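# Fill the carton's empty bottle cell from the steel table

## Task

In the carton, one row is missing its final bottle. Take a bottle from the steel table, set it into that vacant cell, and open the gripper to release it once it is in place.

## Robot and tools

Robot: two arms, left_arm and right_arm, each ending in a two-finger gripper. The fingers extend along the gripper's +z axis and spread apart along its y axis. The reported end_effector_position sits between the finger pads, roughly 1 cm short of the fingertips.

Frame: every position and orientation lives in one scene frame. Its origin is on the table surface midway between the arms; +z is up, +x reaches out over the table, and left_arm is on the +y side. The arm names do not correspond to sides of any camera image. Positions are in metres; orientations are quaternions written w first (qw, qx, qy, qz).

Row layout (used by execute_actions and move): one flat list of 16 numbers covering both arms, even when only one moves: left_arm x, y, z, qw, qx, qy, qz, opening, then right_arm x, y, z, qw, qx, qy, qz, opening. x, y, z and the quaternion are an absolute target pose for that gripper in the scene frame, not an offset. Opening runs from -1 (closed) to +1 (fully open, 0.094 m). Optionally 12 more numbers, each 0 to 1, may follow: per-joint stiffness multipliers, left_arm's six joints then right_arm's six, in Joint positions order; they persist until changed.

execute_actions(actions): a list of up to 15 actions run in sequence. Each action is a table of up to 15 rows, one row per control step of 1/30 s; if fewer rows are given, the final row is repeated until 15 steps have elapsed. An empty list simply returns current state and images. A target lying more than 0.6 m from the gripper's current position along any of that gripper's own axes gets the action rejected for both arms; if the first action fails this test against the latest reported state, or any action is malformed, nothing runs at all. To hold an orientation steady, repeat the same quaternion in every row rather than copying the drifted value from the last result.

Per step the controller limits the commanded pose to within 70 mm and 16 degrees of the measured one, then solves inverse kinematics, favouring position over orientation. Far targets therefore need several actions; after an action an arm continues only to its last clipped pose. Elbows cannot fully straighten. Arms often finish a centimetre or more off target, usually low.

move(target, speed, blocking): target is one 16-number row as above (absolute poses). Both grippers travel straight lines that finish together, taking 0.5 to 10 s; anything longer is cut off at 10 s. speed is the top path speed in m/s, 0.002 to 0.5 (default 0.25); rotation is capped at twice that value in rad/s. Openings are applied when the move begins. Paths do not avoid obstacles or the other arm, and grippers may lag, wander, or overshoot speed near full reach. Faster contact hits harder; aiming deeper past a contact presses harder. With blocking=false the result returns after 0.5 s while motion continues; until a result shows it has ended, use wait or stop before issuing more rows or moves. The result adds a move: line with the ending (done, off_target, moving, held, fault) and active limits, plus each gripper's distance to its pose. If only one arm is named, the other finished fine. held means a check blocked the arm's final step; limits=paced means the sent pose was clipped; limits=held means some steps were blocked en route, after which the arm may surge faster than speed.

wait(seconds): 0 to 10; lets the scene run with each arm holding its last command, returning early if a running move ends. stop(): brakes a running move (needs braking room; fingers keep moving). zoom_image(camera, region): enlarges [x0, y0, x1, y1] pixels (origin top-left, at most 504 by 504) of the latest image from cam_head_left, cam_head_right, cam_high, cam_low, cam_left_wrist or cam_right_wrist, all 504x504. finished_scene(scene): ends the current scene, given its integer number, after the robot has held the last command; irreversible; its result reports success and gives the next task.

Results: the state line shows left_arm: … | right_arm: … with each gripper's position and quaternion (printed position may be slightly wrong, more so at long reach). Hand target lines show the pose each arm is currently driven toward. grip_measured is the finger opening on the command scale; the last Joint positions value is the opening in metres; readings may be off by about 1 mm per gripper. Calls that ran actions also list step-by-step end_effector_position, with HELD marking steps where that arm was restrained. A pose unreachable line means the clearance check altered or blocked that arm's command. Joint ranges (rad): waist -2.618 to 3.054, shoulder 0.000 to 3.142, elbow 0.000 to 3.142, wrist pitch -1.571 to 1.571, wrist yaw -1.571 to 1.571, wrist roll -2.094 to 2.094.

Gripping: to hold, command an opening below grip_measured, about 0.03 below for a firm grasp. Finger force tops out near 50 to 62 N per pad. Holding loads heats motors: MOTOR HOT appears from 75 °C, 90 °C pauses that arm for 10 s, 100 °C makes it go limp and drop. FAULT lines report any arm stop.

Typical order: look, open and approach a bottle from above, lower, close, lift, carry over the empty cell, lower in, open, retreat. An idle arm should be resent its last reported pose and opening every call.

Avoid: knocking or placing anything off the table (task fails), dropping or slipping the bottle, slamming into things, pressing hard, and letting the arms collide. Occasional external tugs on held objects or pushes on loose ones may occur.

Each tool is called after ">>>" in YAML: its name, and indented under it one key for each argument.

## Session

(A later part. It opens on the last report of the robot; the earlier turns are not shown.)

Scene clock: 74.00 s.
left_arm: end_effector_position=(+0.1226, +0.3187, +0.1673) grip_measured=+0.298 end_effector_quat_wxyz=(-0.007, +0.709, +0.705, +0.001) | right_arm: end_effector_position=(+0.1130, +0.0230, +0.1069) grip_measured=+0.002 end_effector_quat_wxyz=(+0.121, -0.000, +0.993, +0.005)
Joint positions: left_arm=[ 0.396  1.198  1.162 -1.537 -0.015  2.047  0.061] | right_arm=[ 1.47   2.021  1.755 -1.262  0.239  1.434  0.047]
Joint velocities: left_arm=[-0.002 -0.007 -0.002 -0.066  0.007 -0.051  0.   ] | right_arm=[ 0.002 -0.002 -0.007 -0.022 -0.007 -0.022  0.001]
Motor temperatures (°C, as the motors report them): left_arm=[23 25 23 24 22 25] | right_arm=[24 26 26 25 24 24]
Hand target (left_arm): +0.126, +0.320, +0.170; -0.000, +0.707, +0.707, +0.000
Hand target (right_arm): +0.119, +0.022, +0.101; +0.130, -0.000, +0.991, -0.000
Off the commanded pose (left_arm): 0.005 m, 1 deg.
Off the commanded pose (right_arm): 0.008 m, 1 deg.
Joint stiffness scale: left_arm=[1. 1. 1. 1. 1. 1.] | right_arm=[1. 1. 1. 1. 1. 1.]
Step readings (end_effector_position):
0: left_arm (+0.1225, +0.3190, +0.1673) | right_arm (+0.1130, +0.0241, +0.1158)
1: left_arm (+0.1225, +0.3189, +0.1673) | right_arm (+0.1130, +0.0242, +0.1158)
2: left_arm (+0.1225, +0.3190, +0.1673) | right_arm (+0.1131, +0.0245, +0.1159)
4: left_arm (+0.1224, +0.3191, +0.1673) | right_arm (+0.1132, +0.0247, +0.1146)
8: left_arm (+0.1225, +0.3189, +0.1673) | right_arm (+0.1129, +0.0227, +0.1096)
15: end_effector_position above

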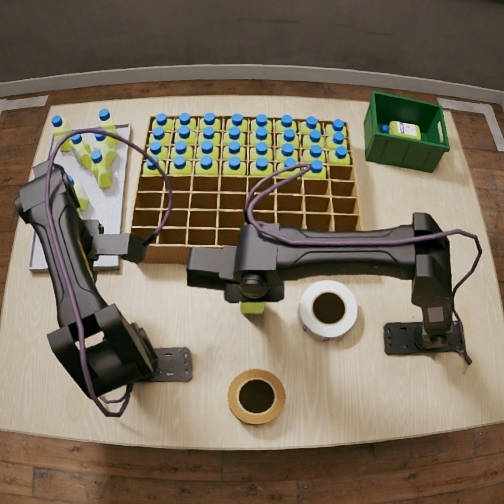

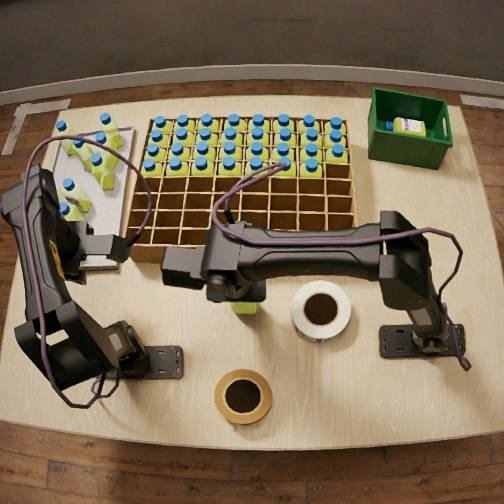

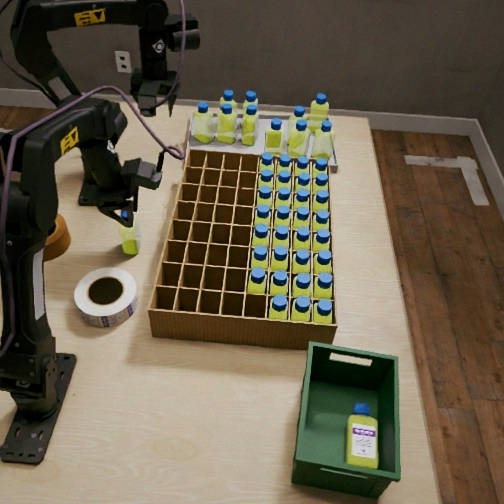

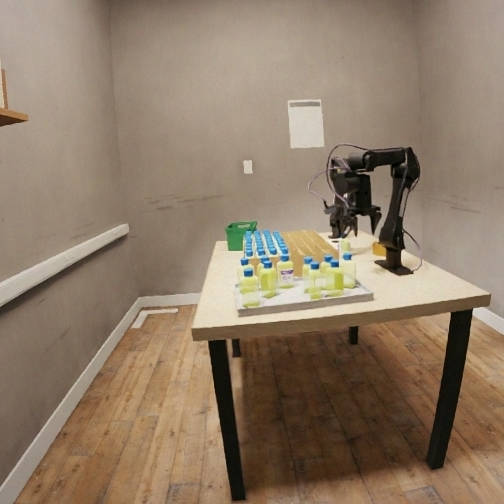

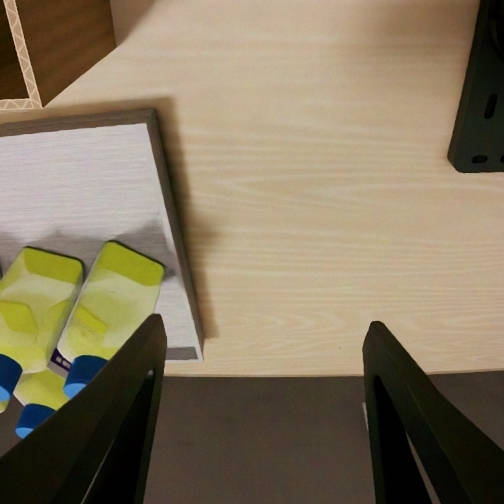

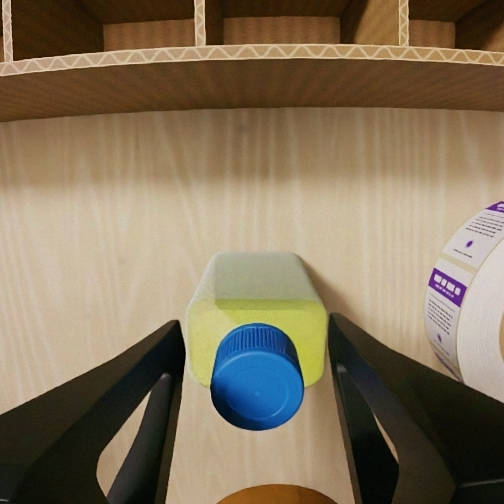

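>>> execute_actions:
  actions:
    - [[0.126,0.32,0.17,0,0.7071,0.7071,0,0.3,0.119,0.022,0.101,0.1305,0,0.9914,0,-0.45]]

>>> zoom_image:
  camera: "cam_high"
  region: [70, 150, 190, 270]

Scene clock: 75.20 s.
left_arm: end_effector_position=(+0.1226, +0.3187, +0.1673) grip_measured=+0.298 end_effector_quat_wxyz=(-0.007, +0.709, +0.705, +0.001) | right_arm: end_effector_position=(+0.1133, +0.0244, +0.1070) grip_measured=-0.442 end_effector_quat_wxyz=(+0.122, +0.000, +0.993, +0.008)
Joint positions: left_arm=[ 0.396  1.198  1.162 -1.537 -0.015  2.047  0.061] | right_arm=[ 1.47   2.021  1.755 -1.257  0.24   1.434  0.026]
Joint velocities: left_arm=[-0.007 -0.007 -0.012 -0.037  0.037  0.007  0.003] | right_arm=[-0.007  0.002 -0.032 -0.007 -0.007 -0.022 -0.   ]
Motor temperatures (°C, as the motors report them): left_arm=[23 25 23 24 22 25] | right_arm=[24 27 25 25 24 24]
Hand target (left_arm): +0.126, +0.320, +0.170; -0.000, +0.707, +0.707, +0.000
Hand target (right_arm): +0.119, +0.022, +0.101; +0.131, +0.000, +0.991, -0.000
Off the commanded pose (left_arm): 0.005 m, 1 deg.
Off the commanded pose (right_arm): 0.009 m, 1 deg.
Joint stiffness scale: left_arm=[1. 1. 1. 1. 1. 1.] | right_arm=[1. 1. 1. 1. 1. 1.]
Step readings (end_effector_position):
0: left_arm (+0.1226, +0.3187, +0.1673) | right_arm (+0.1131, +0.0241, +0.1069)
1: left_arm (+0.1226, +0.3187, +0.1673) | right_arm (+0.1131, +0.0241, +0.1069)
2: left_arm (+0.1226, +0.3187, +0.1673) | right_arm (+0.1131, +0.0241, +0.1069)
4: left_arm (+0.1226, +0.3187, +0.1673) | right_arm (+0.1133, +0.0244, +0.1070)
8: left_arm (+0.1226, +0.3187, +0.1673) | right_arm (+0.1133, +0.0244, +0.1070)
15: end_effector_position above

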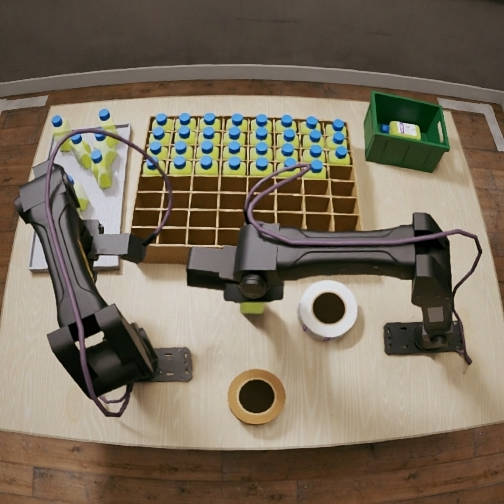

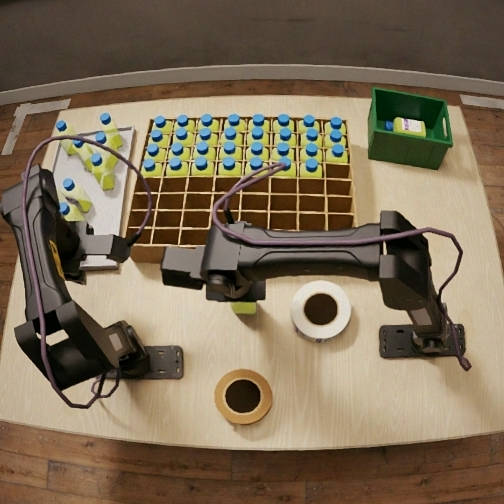

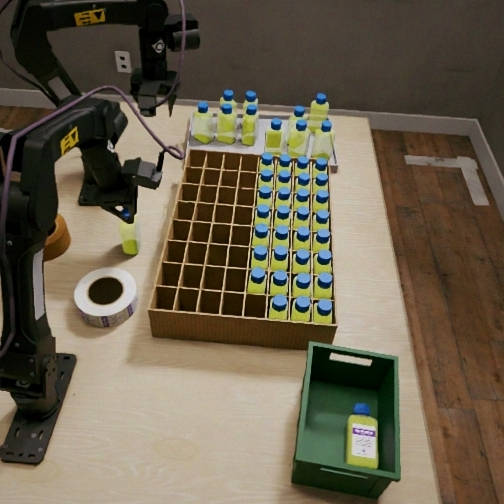

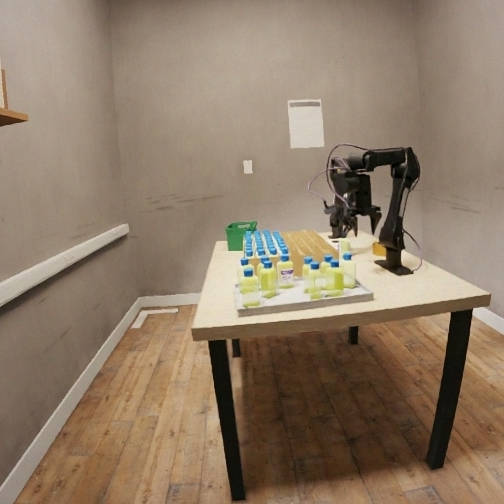

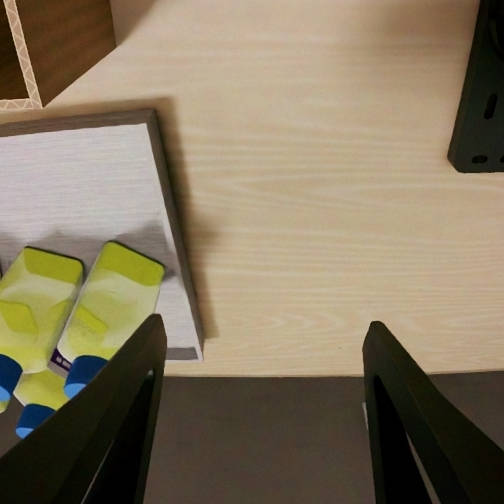

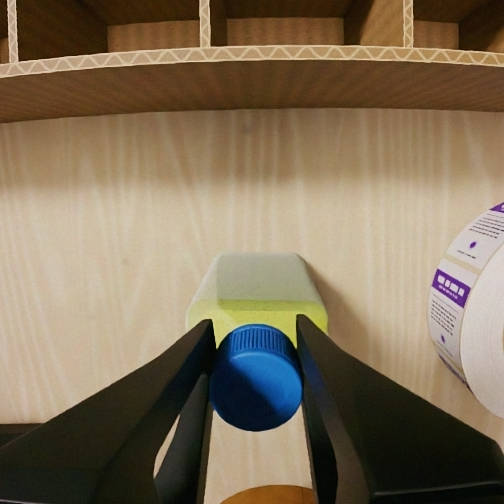

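Region (70, 150, 190, 270) of cam_high's 504x504 image, scaled by 4.200, with more detail than that image has.

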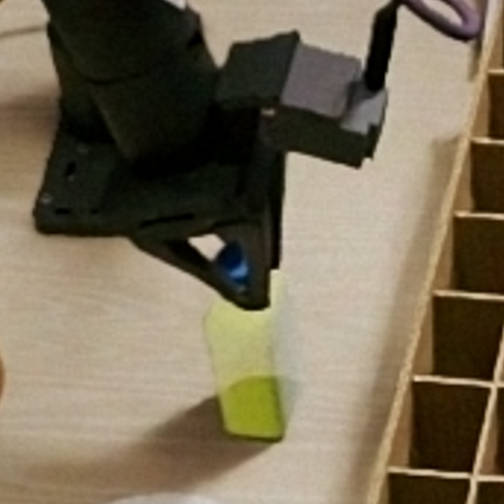

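>>> execute_actions:
  actions:
    - [ [0.126,0.32,0.17,0,0.7071,0.7071,0,0.3,0.119,0.022,0.1013,0.1305,0,0.9914,0,-0.48], [0.126,0.32,0.17,0,0.7071,0.7071,0,0.3,0.119,0.022,0.1024,0.1305,0,0.9914,0,-0.48], [0.126,0.32,0.17,0,0.7071,0.7071,0,0.3,0.119,0.022,0.1040,0.1305,0,0.9914,0,-0.48], [0.126,0.32,0.17,0,0.7071,0.7071,0,0.3,0.119,0.022,0.1064,0.1305,0,0.9914,0,-0.48], [0.126,0.32,0.17,0,0.7071,0.7071,0,0.3,0.119,0.022,0.1093,0.1305,0,0.9914,0,-0.48], [0.126,0.32,0.17,0,0.7071,0.7071,0,0.3,0.119,0.022,0.1128,0.1305,0,0.9914,0,-0.48], [0.126,0.32,0.17,0,0.7071,0.7071,0,0.3,0.119,0.022,0.1169,0.1305,0,0.9914,0,-0.48], [0.126,0.32,0.17,0,0.7071,0.7071,0,0.3,0.119,0.022,0.1215,0.1305,0,0.9914,0,-0.48], [0.126,0.32,0.17,0,0.7071,0.7071,0,0.3,0.119,0.022,0.1266,0.1305,0,0.9914,0,-0.48], [0.126,0.32,0.17,0,0.7071,0.7071,0,0.3,0.119,0.022,0.1320,0.1305,0,0.9914,0,-0.48], [0.126,0.32,0.17,0,0.7071,0.7071,0,0.3,0.119,0.0218,0.1378,0.1305,0,0.9914,0,-0.48], [0.126,0.32,0.17,0,0.7071,0.7071,0,0.3,0.119,0.0212,0.1438,0.1305,0,0.9914,0,-0.48], [0.126,0.32,0.17,0,0.7071,0.7071,0,0.3,0.119,0.0202,0.1501,0.1305,0,0.9914,0,-0.48], [0.126,0.32,0.17,0,0.7071,0.7071,0,0.3,0.119,0.0187,0.1565,0.1305,0,0.9914,0,-0.48], [0.126,0.32,0.17,0,0.7071,0.7071,0,0.3,0.119,0.0169,0.1630,0.1305,0,0.9914,0,-0.48] ]
    - [ [0.126,0.32,0.17,0,0.7071,0.7071,0,0.3,0.119,0.0147,0.1695,0.1305,0,0.9914,0,-0.48], [0.126,0.32,0.17,0,0.7071,0.7071,0,0.3,0.119,0.0121,0.1759,0.1305,0,0.9914,0,-0.48], [0.126,0.32,0.17,0,0.7071,0.7071,0,0.3,0.119,0.0092,0.1822,0.1305,0,0.9914,0,-0.48], [0.126,0.32,0.17,0,0.7071,0.7071,0,0.3,0.119,0.0059,0.1882,0.1305,0,0.9914,0,-0.48], [0.126,0.32,0.17,0,0.7071,0.7071,0,0.3,0.119,0.0022,0.1940,0.1305,0,0.9914,0,-0.48], [0.126,0.32,0.17,0,0.7071,0.7071,0,0.3,0.119,-0.0018,0.1994,0.1305,0,0.9914,0,-0.48], [0.126,0.32,0.17,0,0.7071,0.7071,0,0.3,0.119,-0.0061,0.2045,0.1305,0,0.9914,0,-0.48], [0.126,0.32,0.17,0,0.7071,0.7071,0,0.3,0.1192,-0.0107,0.2091,0.1305,0,0.9914,0,-0.48], [0.126,0.32,0.17,0,0.7071,0.7071,0,0.3,0.1197,-0.0155,0.2132,0.1305,0,0.9914,0,-0.48], [0.126,0.32,0.17,0,0.7071,0.7071,0,0.3,0.1206,-0.0207,0.2167,0.1305,0,0.9914,0,-0.48], [0.126,0.32,0.17,0,0.7071,0.7071,0,0.3,0.1218,-0.0260,0.2196,0.1305,0,0.9914,0,-0.48], [0.126,0.32,0.17,0,0.7071,0.7071,0,0.3,0.1234,-0.0316,0.2220,0.1305,0,0.9914,0,-0.48], [0.126,0.32,0.17,0,0.7071,0.7071,0,0.3,0.1253,-0.0374,0.2236,0.1305,0,0.9914,0,-0.48], [0.126,0.32,0.17,0,0.7071,0.7071,0,0.3,0.1276,-0.0434,0.2247,0.1305,0,0.9914,0,-0.48], [0.126,0.32,0.17,0,0.7071,0.7071,0,0.3,0.1302,-0.0495,0.2250,0.1305,0,0.9914,0,-0.48] ]
    - [ [0.126,0.32,0.17,0,0.7071,0.7071,0,0.3,0.1331,-0.0558,0.2250,0.1305,0,0.9914,0,-0.48], [0.126,0.32,0.17,0,0.7071,0.7071,0,0.3,0.1364,-0.0621,0.2250,0.1305,0,0.9914,0,-0.48], [0.126,0.32,0.17,0,0.7071,0.7071,0,0.3,0.1399,-0.0685,0.2250,0.1305,0,0.9914,0,-0.48], [0.126,0.32,0.17,0,0.7071,0.7071,0,0.3,0.1437,-0.0750,0.2250,0.1305,0,0.9914,0,-0.48], [0.126,0.32,0.17,0,0.7071,0.7071,0,0.3,0.1479,-0.0815,0.2250,0.1305,0,0.9914,0,-0.48], [0.126,0.32,0.17,0,0.7071,0.7071,0,0.3,0.1523,-0.0880,0.2250,0.1305,0,0.9914,0,-0.48], [0.126,0.32,0.17,0,0.7071,0.7071,0,0.3,0.1569,-0.0945,0.2250,0.1305,0,0.9914,0,-0.48], [0.126,0.32,0.17,0,0.7071,0.7071,0,0.3,0.1618,-0.1009,0.2250,0.1305,0,0.9914,0,-0.48], [0.126,0.32,0.17,0,0.7071,0.7071,0,0.3,0.1670,-0.1072,0.2250,0.1305,0,0.9914,0,-0.48], [0.126,0.32,0.17,0,0.7071,0.7071,0,0.3,0.1724,-0.1135,0.2250,0.1305,0,0.9914,0,-0.48], [0.126,0.32,0.17,0,0.7071,0.7071,0,0.3,0.1780,-0.1196,0.2250,0.1305,0,0.9914,0,-0.48], [0.126,0.32,0.17,0,0.7071,0.7071,0,0.3,0.1838,-0.1256,0.2250,0.1305,0,0.9914,0,-0.48], [0.126,0.32,0.17,0,0.7071,0.7071,0,0.3,0.1897,-0.1314,0.2250,0.1305,0,0.9914,0,-0.48], [0.126,0.32,0.17,0,0.7071,0.7071,0,0.3,0.1958,-0.1370,0.2250,0.1305,0,0.9914,0,-0.48], [0.126,0.32,0.17,0,0.7071,0.7071,0,0.3,0.2021,-0.1423,0.2250,0.1305,0,0.9914,0,-0.48] ]
    - [ [0.126,0.32,0.17,0,0.7071,0.7071,0,0.3,0.2085,-0.1475,0.2250,0.1305,0,0.9914,0,-0.48], [0.126,0.32,0.17,0,0.7071,0.7071,0,0.3,0.2150,-0.1523,0.2250,0.1305,0,0.9914,0,-0.48], [0.126,0.32,0.17,0,0.7071,0.7071,0,0.3,0.2216,-0.1569,0.2250,0.1305,0,0.9914,0,-0.48], [0.126,0.32,0.17,0,0.7071,0.7071,0,0.3,0.2282,-0.1612,0.2250,0.1305,0,0.9914,0,-0.48], [0.126,0.32,0.17,0,0.7071,0.7071,0,0.3,0.2350,-0.1652,0.2250,0.1305,0,0.9914,0,-0.48], [0.126,0.32,0.17,0,0.7071,0.7071,0,0.3,0.2417,-0.1689,0.2250,0.1305,0,0.9914,0,-0.48], [0.126,0.32,0.17,0,0.7071,0.7071,0,0.3,0.2485,-0.1722,0.2250,0.1305,0,0.9914,0,-0.48], [0.126,0.32,0.17,0,0.7071,0.7071,0,0.3,0.2553,-0.1751,0.2250,0.1305,0,0.9914,0,-0.48], [0.126,0.32,0.17,0,0.7071,0.7071,0,0.3,0.2620,-0.1777,0.2250,0.1305,0,0.9914,0,-0.48], [0.126,0.32,0.17,0,0.7071,0.7071,0,0.3,0.2688,-0.1799,0.2250,0.1305,0,0.9914,0,-0.48], [0.126,0.32,0.17,0,0.7071,0.7071,0,0.3,0.2754,-0.1817,0.2250,0.1305,0,0.9914,0,-0.48], [0.126,0.32,0.17,0,0.7071,0.7071,0,0.3,0.2820,-0.1832,0.2250,0.1305,0,0.9914,0,-0.48], [0.126,0.32,0.17,0,0.7071,0.7071,0,0.3,0.2885,-0.1842,0.2250,0.1305,0,0.9914,0,-0.48], [0.126,0.32,0.17,0,0.7071,0.7071,0,0.3,0.2949,-0.1848,0.2250,0.1305,0,0.9914,0,-0.48], [0.126,0.32,0.17,0,0.7071,0.7071,0,0.3,0.3012,-0.1850,0.2250,0.1305,0,0.9914,0,-0.48] ]
    - [ [0.126,0.32,0.17,0,0.7071,0.7071,0,0.3,0.3073,-0.1850,0.2250,0.1305,0,0.9914,0,-0.48], [0.126,0.32,0.17,0,0.7071,0.7071,0,0.3,0.3133,-0.1850,0.2250,0.1305,0,0.9914,0,-0.48], [0.126,0.32,0.17,0,0.7071,0.7071,0,0.3,0.3190,-0.1850,0.2250,0.1305,0,0.9914,0,-0.48], [0.126,0.32,0.17,0,0.7071,0.7071,0,0.3,0.3246,-0.1850,0.2250,0.1305,0,0.9914,0,-0.48], [0.126,0.32,0.17,0,0.7071,0.7071,0,0.3,0.3300,-0.1850,0.2250,0.1305,0,0.9914,0,-0.48], [0.126,0.32,0.17,0,0.7071,0.7071,0,0.3,0.3352,-0.1850,0.2250,0.1305,0,0.9914,0,-0.48], [0.126,0.32,0.17,0,0.7071,0.7071,0,0.3,0.3401,-0.1850,0.2250,0.1305,0,0.9914,0,-0.48], [0.126,0.32,0.17,0,0.7071,0.7071,0,0.3,0.3447,-0.1850,0.2250,0.1305,0,0.9914,0,-0.48], [0.126,0.32,0.17,0,0.7071,0.7071,0,0.3,0.3491,-0.1850,0.2250,0.1305,0,0.9914,0,-0.48], [0.126,0.32,0.17,0,0.7071,0.7071,0,0.3,0.3533,-0.1850,0.2250,0.1305,0,0.9914,0,-0.48], [0.126,0.32,0.17,0,0.7071,0.7071,0,0.3,0.3571,-0.1850,0.2250,0.1305,0,0.9914,0,-0.48], [0.126,0.32,0.17,0,0.7071,0.7071,0,0.3,0.3606,-0.1850,0.2250,0.1305,0,0.9914,0,-0.48], [0.126,0.32,0.17,0,0.7071,0.7071,0,0.3,0.3639,-0.1850,0.2250,0.1305,0,0.9914,0,-0.48], [0.126,0.32,0.17,0,0.7071,0.7071,0,0.3,0.3668,-0.1850,0.2250,0.1305,0,0.9914,0,-0.48], [0.126,0.32,0.17,0,0.7071,0.7071,0,0.3,0.3694,-0.1850,0.2250,0.1305,0,0.9914,0,-0.48] ]
    - [ [0.126,0.32,0.17,0,0.7071,0.7071,0,0.3,0.3717,-0.1850,0.2250,0.1305,0,0.9914,0,-0.48], [0.126,0.32,0.17,0,0.7071,0.7071,0,0.3,0.3736,-0.1850,0.2250,0.1305,0,0.9914,0,-0.48], [0.126,0.32,0.17,0,0.7071,0.7071,0,0.3,0.3752,-0.1850,0.2250,0.1305,0,0.9914,0,-0.48], [0.126,0.32,0.17,0,0.7071,0.7071,0,0.3,0.3764,-0.1850,0.2250,0.1305,0,0.9914,0,-0.48], [0.126,0.32,0.17,0,0.7071,0.7071,0,0.3,0.3773,-0.1850,0.2250,0.1305,0,0.9914,0,-0.48], [0.126,0.32,0.17,0,0.7071,0.7071,0,0.3,0.3778,-0.1850,0.2250,0.1305,0,0.9914,0,-0.48], [0.126,0.32,0.17,0,0.7071,0.7071,0,0.3,0.3780,-0.1850,0.2250,0.1305,0,0.9914,0,-0.48] ]

Scene clock: 92.43 s.
left_arm: end_effector_position=(+0.1226, +0.3186, +0.1673) grip_measured=+0.298 end_effector_quat_wxyz=(-0.007, +0.709, +0.705, +0.001) | right_arm: end_effector_position=(+0.3758, -0.1840, +0.2191) grip_measured=-0.464 end_effector_quat_wxyz=(+0.128, +0.000, +0.992, -0.003)
Joint positions: left_arm=[ 0.396  1.198  1.162 -1.537 -0.014  2.047  0.061] | right_arm=[ 0.559  1.921  2.061 -1.49   0.133  0.515  0.025]
Joint velocities: left_arm=[-0.002  0.002  0.007 -0.051 -0.051 -0.007  0.   ] | right_arm=[-0.002 -0.007  0.012 -0.125  0.007 -0.022  0.001]
Motor temperatures (°C, as the motors report them): left_arm=[23 24 24 24 22 25] | right_arm=[24 27 26 25 24 24]
Hand target (left_arm): +0.126, +0.320, +0.170; -0.000, +0.707, +0.707, +0.000
Hand target (right_arm): +0.378, -0.185, +0.225; +0.131, -0.000, +0.991, -0.000
Off the commanded pose (left_arm): 0.005 m, 1 deg.
Off the commanded pose (right_arm): 0.006 m, 0 deg.
Joint stiffness scale: left_arm=[1. 1. 1. 1. 1. 1.] | right_arm=[1. 1. 1. 1. 1. 1.]
Step readings (end_effector_position; steps 1 to 15: 1st action; 16 to 30: 2nd action; 31 to 45: 3rd action; 46 to 60: 4th action; 61 to 75: 5th action; 76 to 90: 6th action):
0: left_arm (+0.1226, +0.3187, +0.1673) | right_arm (+0.1133, +0.0244, +0.1070)
1: left_arm (+0.1226, +0.3186, +0.1673) | right_arm (+0.1133, +0.0244, +0.1070)
2: left_arm (+0.1226, +0.3186, +0.1673) | right_arm (+0.1133, +0.0244, +0.1070)
4: left_arm (+0.1226, +0.3186, +0.1673) | right_arm (+0.1133, +0.0244, +0.1070)
8: left_arm (+0.1226, +0.3186, +0.1673) | right_arm (+0.1132, +0.0236, +0.1085)
15: left_arm (+0.1226, +0.3186, +0.1673) | right_arm (+0.1138, +0.0277, +0.1396)
16: left_arm (+0.1226, +0.3186, +0.1673) | right_arm (+0.1138, +0.0282, +0.1454)
17: left_arm (+0.1226, +0.3186, +0.1673) | right_arm (+0.1138, +0.0283, +0.1509)
19: left_arm (+0.1226, +0.3186, +0.1673) | right_arm (+0.1138, +0.0266, +0.1606)
23: left_arm (+0.1226, +0.3186, +0.1673) | right_arm (+0.1141, +0.0145, +0.1779)
30: left_arm (+0.1226, +0.3186, +0.1673) | right_arm (+0.1212, -0.0230, +0.2178)
31: left_arm (+0.1226, +0.3186, +0.1673) | right_arm (+0.1238, -0.0298, +0.2210)
32: left_arm (+0.1226, +0.3186, +0.1673) | right_arm (+0.1268, -0.0366, +0.2229)
34: left_arm (+0.1226, +0.3186, +0.1673) | right_arm (+0.1341, -0.0500, +0.2239)
38: left_arm (+0.1226, +0.3186, +0.1673) | right_arm (+0.1520, -0.0769, +0.2190)
45: left_arm (+0.1226, +0.3186, +0.1673) | right_arm (+0.1901, -0.1272, +0.2155)
46: left_arm (+0.1226, +0.3186, +0.1673) | right_arm (+0.1960, -0.1345, +0.2163)
47: left_arm (+0.1226, +0.3186, +0.1673) | right_arm (+0.2022, -0.1412, +0.2175)
49: left_arm (+0.1226, +0.3186, +0.1673) | right_arm (+0.2154, -0.1535, +0.2197)
53: left_arm (+0.1226, +0.3186, +0.1673) | right_arm (+0.2412, -0.1741, +0.2209)
60: left_arm (+0.1226, +0.3186, +0.1673) | right_arm (+0.2794, -0.1973, +0.2212)
61: left_arm (+0.1226, +0.3186, +0.1673) | right_arm (+0.2856, -0.1974, +0.2213)
62: left_arm (+0.1226, +0.3186, +0.1673) | right_arm (+0.2920, -0.1969, +0.2214)
64: left_arm (+0.1226, +0.3186, +0.1673) | right_arm (+0.3049, -0.1949, +0.2207)
68: left_arm (+0.1226, +0.3186, +0.1673) | right_arm (+0.3286, -0.1913, +0.2183)
75: left_arm (+0.1226, +0.3186, +0.1673) | right_arm (+0.3614, -0.1869, +0.2185)
76: left_arm (+0.1226, +0.3186, +0.1673) | right_arm (+0.3649, -0.1864, +0.2188)
77: left_arm (+0.1226, +0.3186, +0.1673) | right_arm (+0.3679, -0.1859, +0.2190)
79: left_arm (+0.1226, +0.3186, +0.1673) | right_arm (+0.3728, -0.1849, +0.2193)
83: left_arm (+0.1226, +0.3186, +0.1673) | right_arm (+0.3772, -0.1838, +0.2189)
90: end_effector_position above

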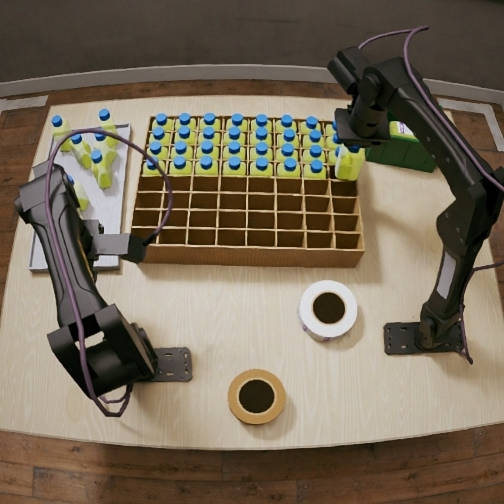

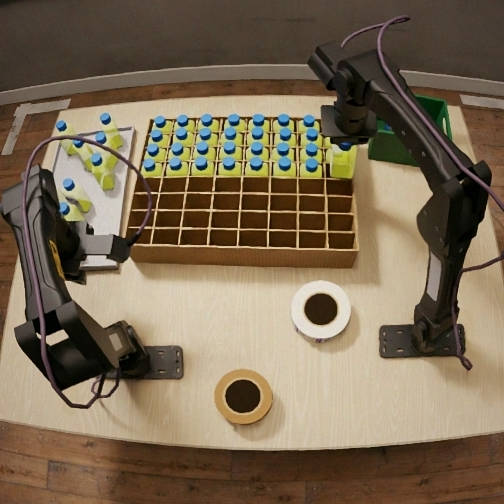

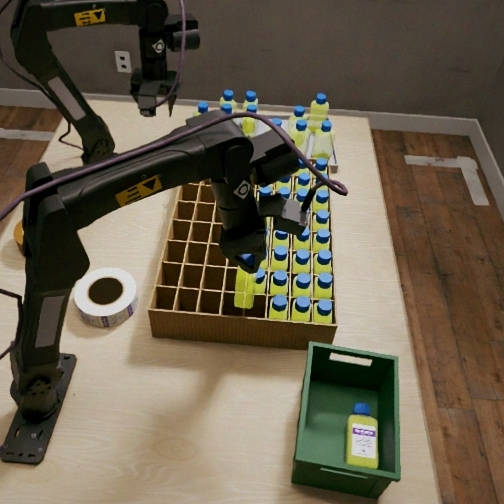

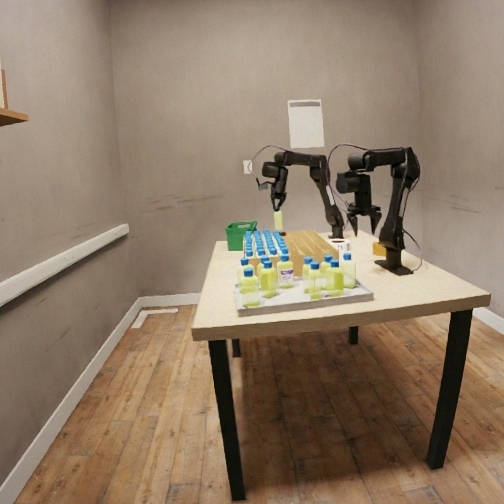

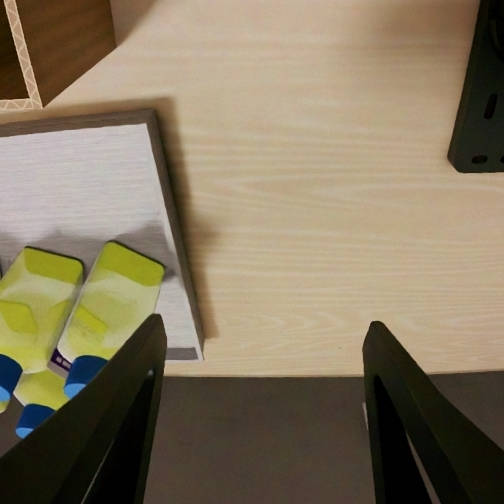

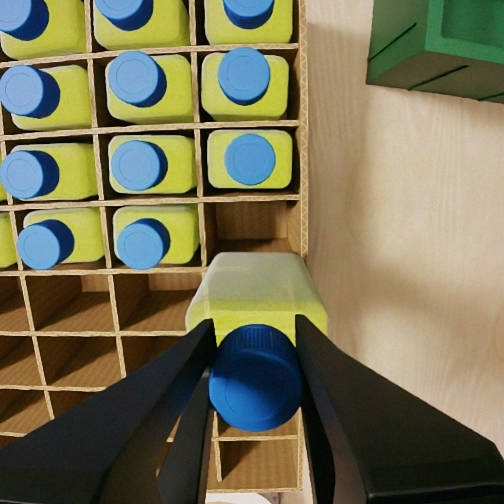

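>>> move:
  target: [0.126,0.32,0.17,0,0.7071,0.7071,0,0.3,0.402,-0.182,0.222,0.1305,0,0.9914,0,-0.49]
  speed: 0.1

Scene clock: 94.40 s.
left_arm: end_effector_position=(+0.1226, +0.3186, +0.1673) grip_measured=+0.298 end_effector_quat_wxyz=(-0.007, +0.709, +0.705, +0.001) | right_arm: end_effector_position=(+0.4010, -0.1809, +0.2157) grip_measured=-0.470 end_effector_quat_wxyz=(+0.129, +0.001, +0.992, -0.003)
Joint positions: left_arm=[ 0.396  1.198  1.162 -1.537 -0.014  2.047  0.061] | right_arm=[ 0.533  2.029  2.201 -1.518  0.128  0.49   0.025]
Joint velocities: left_arm=[-0.027 -0.012  0.002  0.022 -0.022 -0.007  0.001] | right_arm=[ 0.007  0.007  0.022  0.007 -0.022 -0.037  0.001]
Motor temperatures (°C, as the motors report them): left_arm=[23 24 24 24 22 25] | right_arm=[24 27 26 25 24 24]
Hand target (left_arm): +0.126, +0.320, +0.170; -0.000, +0.707, +0.707, +0.000
Hand target (right_arm): +0.402, -0.183, +0.222; +0.131, +0.000, +0.991, -0.000
Off the commanded pose (left_arm): 0.005 m, 1 deg.
Off the commanded pose (right_arm): 0.006 m, 0 deg.
Joint stiffness scale: left_arm=[1. 1. 1. 1. 1. 1.] | right_arm=[1. 1. 1. 1. 1. 1.]
move: done

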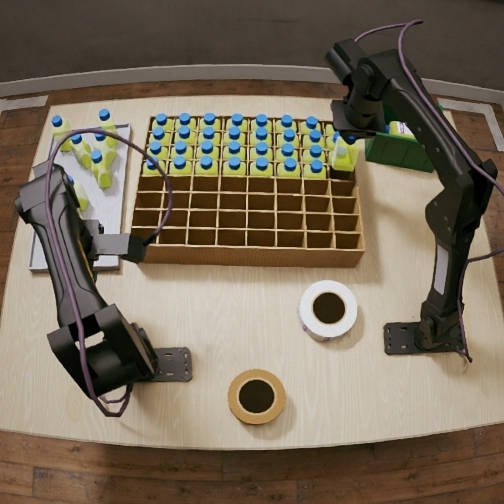

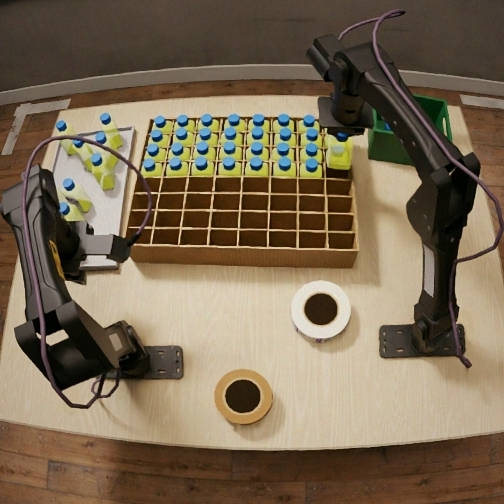

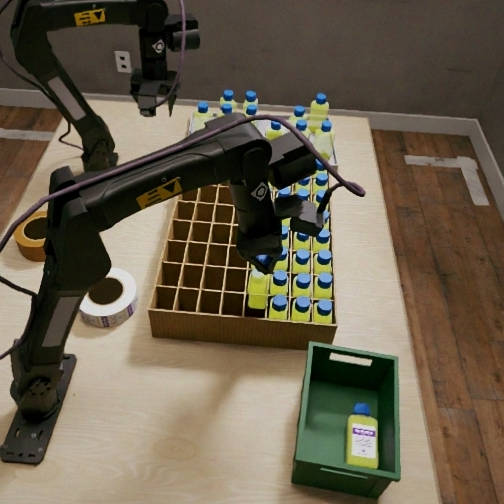

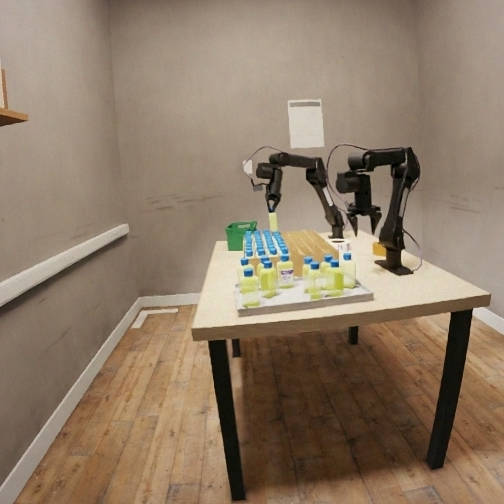

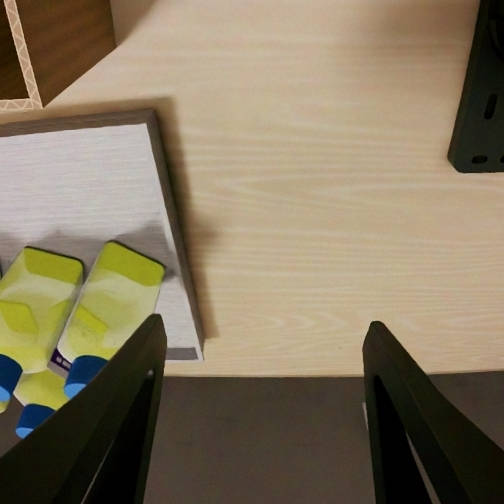

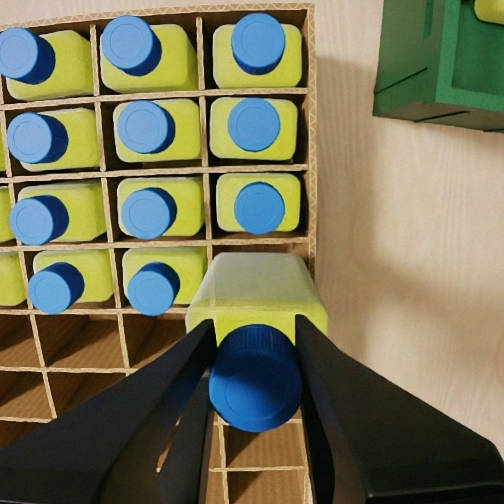

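>>> zoom_image:
  camera: "cam_right_wrist"
  region: [130, 160, 370, 360]

>>> zoom_image:
  camera: "cam_high"
  region: [200, 230, 340, 350]

>>> zoom_image:
  camera: "cam_head_right"
  region: [280, 110, 400, 220]

Region (130, 160, 370, 360) of cam_right_wrist's 504x504 image, scaled by 2.100, with more detail than that image has.

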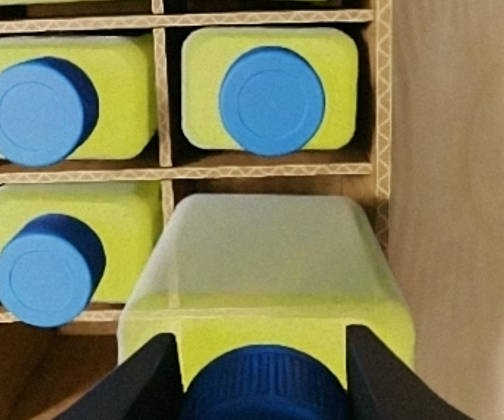

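Region (200, 230, 340, 350) of cam_high's 504x504 image, scaled by 3.600, with more detail than that image has; it fills the top 432 rows of this view, and the rest is white.

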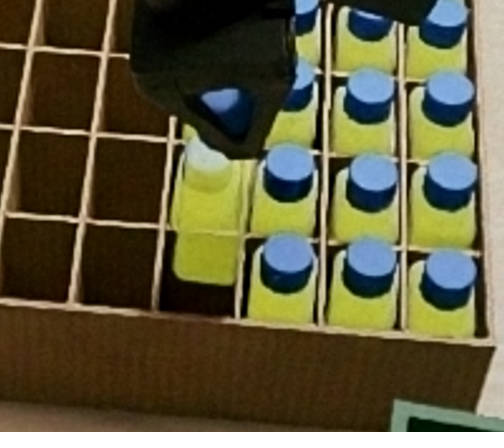

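Region (280, 110, 400, 220) of cam_head_right's 504x504 image, scaled by 4.200, with more detail than that image has; it fills the top 462 rows of this view, and the rest is white.

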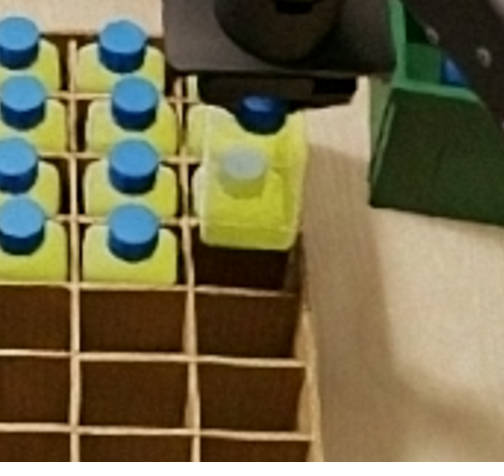

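>>> move:
  target: [0.126,0.32,0.17,0,0.7071,0.7071,0,0.3,0.3995,-0.1825,0.170,0.1305,0,0.9914,0,-0.49]
  speed: 0.06

>>> zoom_image:
  camera: "cam_high"
  region: [200, 230, 340, 350]

Scene clock: 97.47 s.
left_arm: end_effector_position=(+0.1226, +0.3186, +0.1673) grip_measured=+0.298 end_effector_quat_wxyz=(-0.007, +0.709, +0.705, +0.001) | right_arm: end_effector_position=(+0.3994, -0.1818, +0.1576) grip_measured=-0.470 end_effector_quat_wxyz=(+0.112, -0.001, +0.994, -0.012)
Joint positions: left_arm=[ 0.396  1.198  1.162 -1.537 -0.014  2.047  0.061] | right_arm=[ 0.533  1.985  1.904 -1.304  0.127  0.488  0.025]
Joint velocities: left_arm=[-0.012 -0.002 -0.012  0.007 -0.081  0.022 -0.001] | right_arm=[ 0.007 -0.022 -0.007 -0.022  0.051  0.022 -0.001]
Motor temperatures (°C, as the motors report them): left_arm=[23 24 24 24 22 25] | right_arm=[24 28 26 25 24 24]
Hand target (left_arm): +0.126, +0.320, +0.170; -0.000, +0.707, +0.707, +0.000
Hand target (right_arm): +0.400, -0.182, +0.170; +0.130, -0.000, +0.991, -0.000
Off the commanded pose (left_arm): 0.005 m, 1 deg.
Off the commanded pose (right_arm): 0.012 m, 3 deg.
Joint stiffness scale: left_arm=[1. 1. 1. 1. 1. 1.] | right_arm=[1. 1. 1. 1. 1. 1.]
move: off_target (right_arm)

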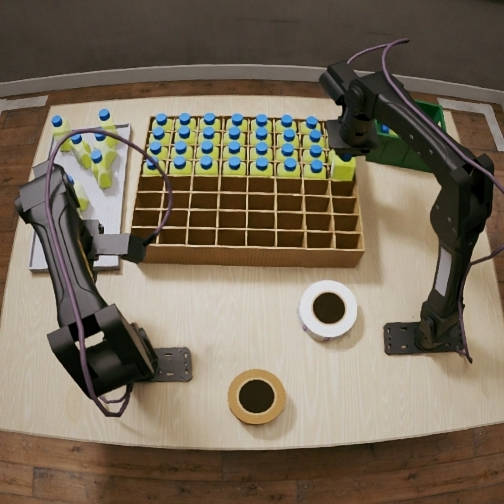

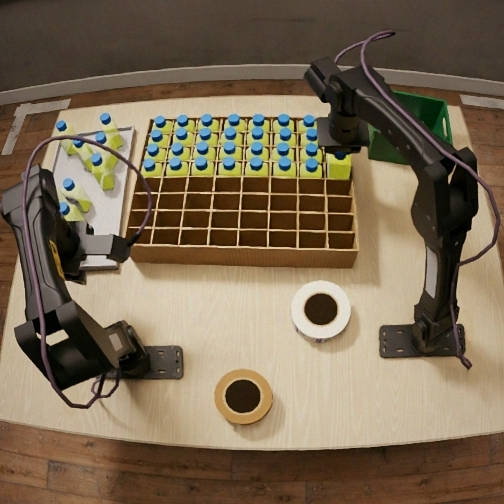

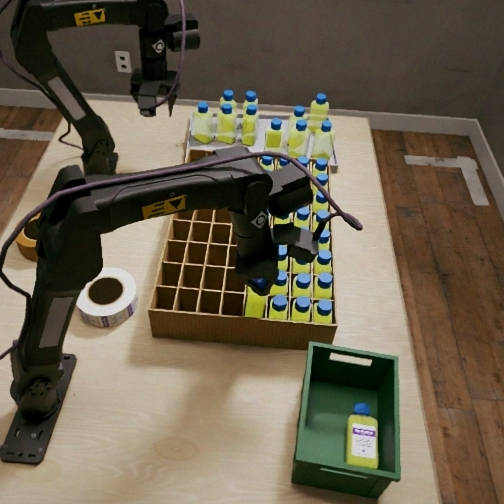

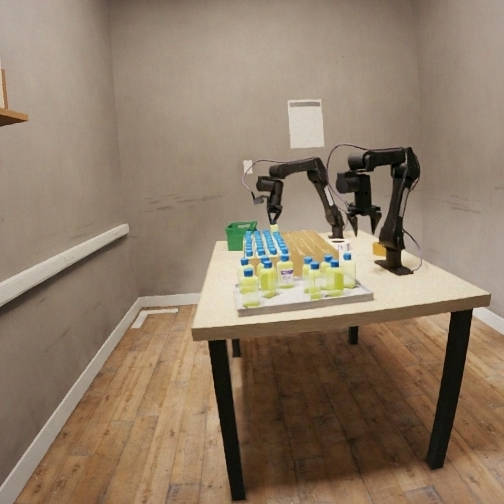

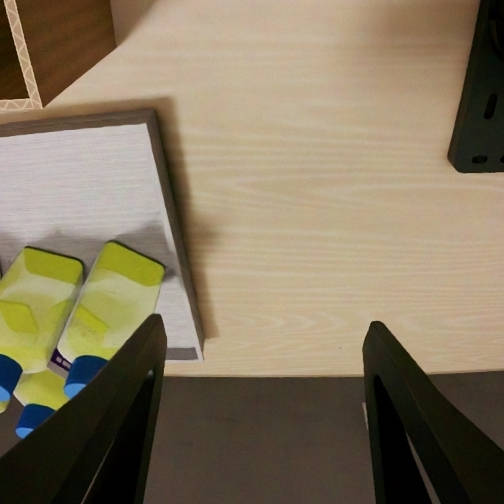

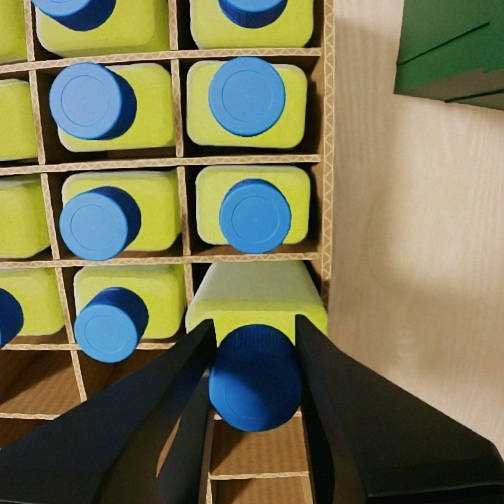

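Region (200, 230, 340, 350) of cam_high's 504x504 image, scaled by 3.600, with more detail than that image has; it fills the top 432 rows of this view, and the rest is white.

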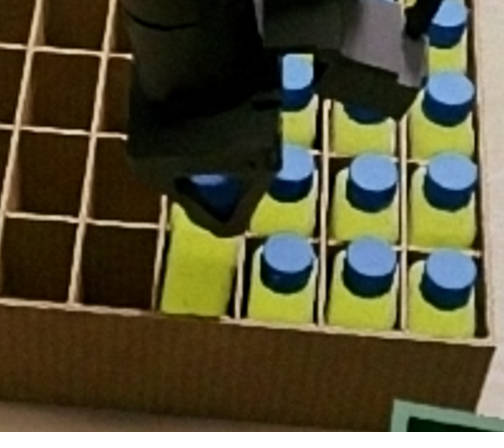

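>>> move:
  target: [0.126,0.32,0.17,0,0.7071,0.7071,0,0.3,0.3995,-0.1825,0.112,0.1305,0,0.9914,0,-0.49]
  speed: 0.06

>>> zoom_image:
  camera: "cam_high"
  region: [200, 230, 340, 350]

Scene clock: 99.13 s.
left_arm: end_effector_position=(+0.1226, +0.3186, +0.1673) grip_measured=+0.298 end_effector_quat_wxyz=(-0.007, +0.709, +0.705, +0.001) | right_arm: end_effector_position=(+0.3998, -0.1819, +0.1122) grip_measured=-0.470 end_effector_quat_wxyz=(+0.124, -0.000, +0.992, -0.006)
Joint positions: left_arm=[ 0.396  1.198  1.162 -1.537 -0.014  2.047  0.061] | right_arm=[ 0.533  1.947  1.666 -1.076  0.129  0.488  0.025]
Joint velocities: left_arm=[-0.017  0.007 -0.007 -0.022 -0.007 -0.007 -0.001] | right_arm=[-0.002 -0.007 -0.012 -0.022  0.022  0.051 -0.   ]
Motor temperatures (°C, as the motors report them): left_arm=[23 24 24 24 22 25] | right_arm=[24 28 26 25 24 24]
Hand target (left_arm): +0.126, +0.320, +0.170; -0.000, +0.707, +0.707, +0.000
Hand target (right_arm): +0.400, -0.182, +0.112; +0.130, -0.000, +0.991, -0.000
Off the commanded pose (left_arm): 0.005 m, 1 deg.
Off the commanded pose (right_arm): 0.001 m, 1 deg.
Joint stiffness scale: left_arm=[1. 1. 1. 1. 1. 1.] | right_arm=[1. 1. 1. 1. 1. 1.]
move: done

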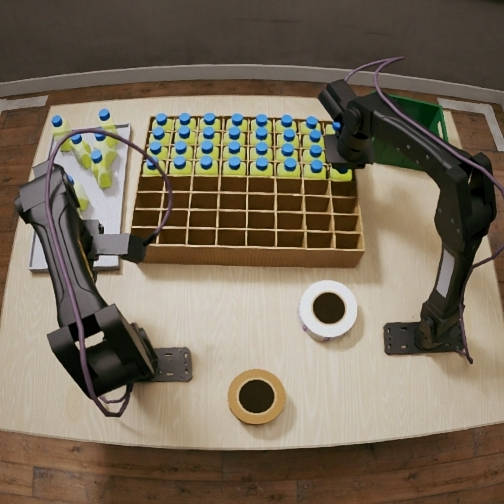

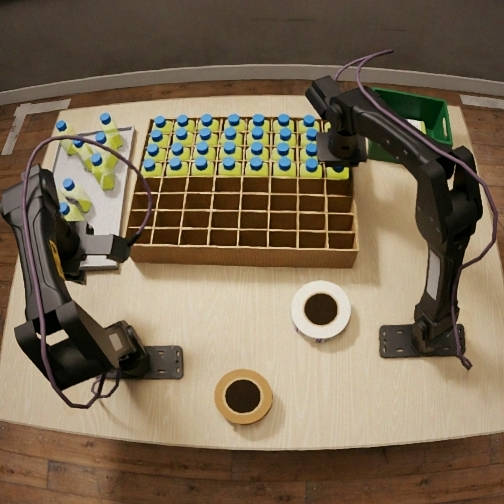

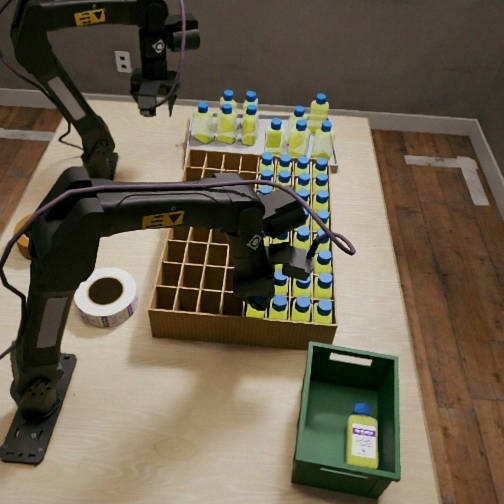

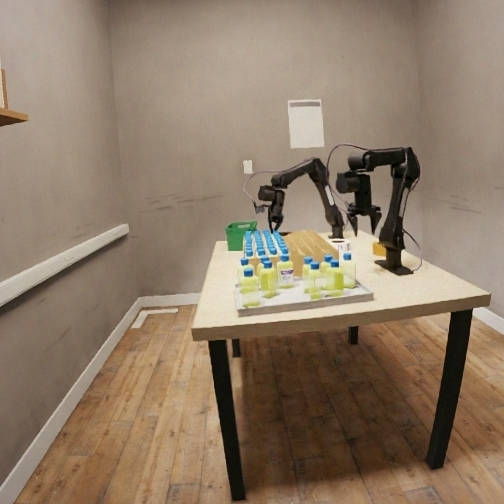

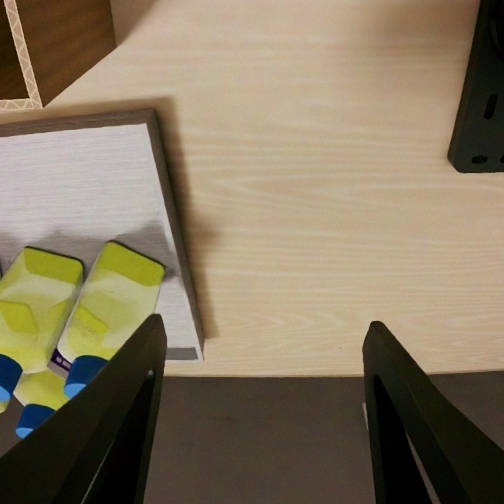

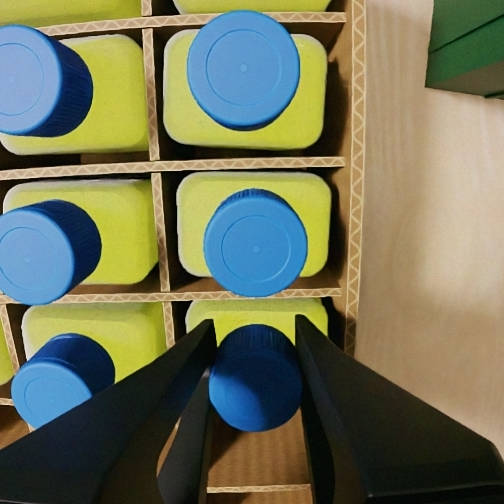

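Region (200, 230, 340, 350) of cam_high's 504x504 image, scaled by 3.600, with more detail than that image has; it fills the top 432 rows of this view, and the rest is white.

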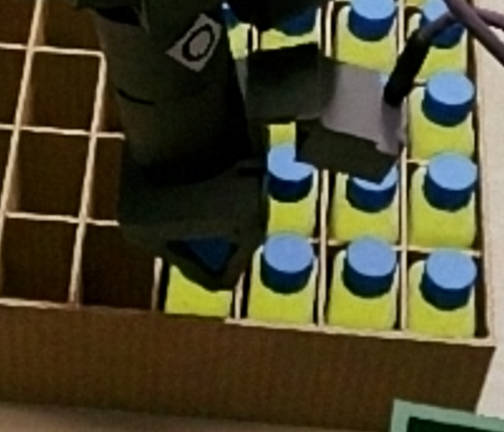

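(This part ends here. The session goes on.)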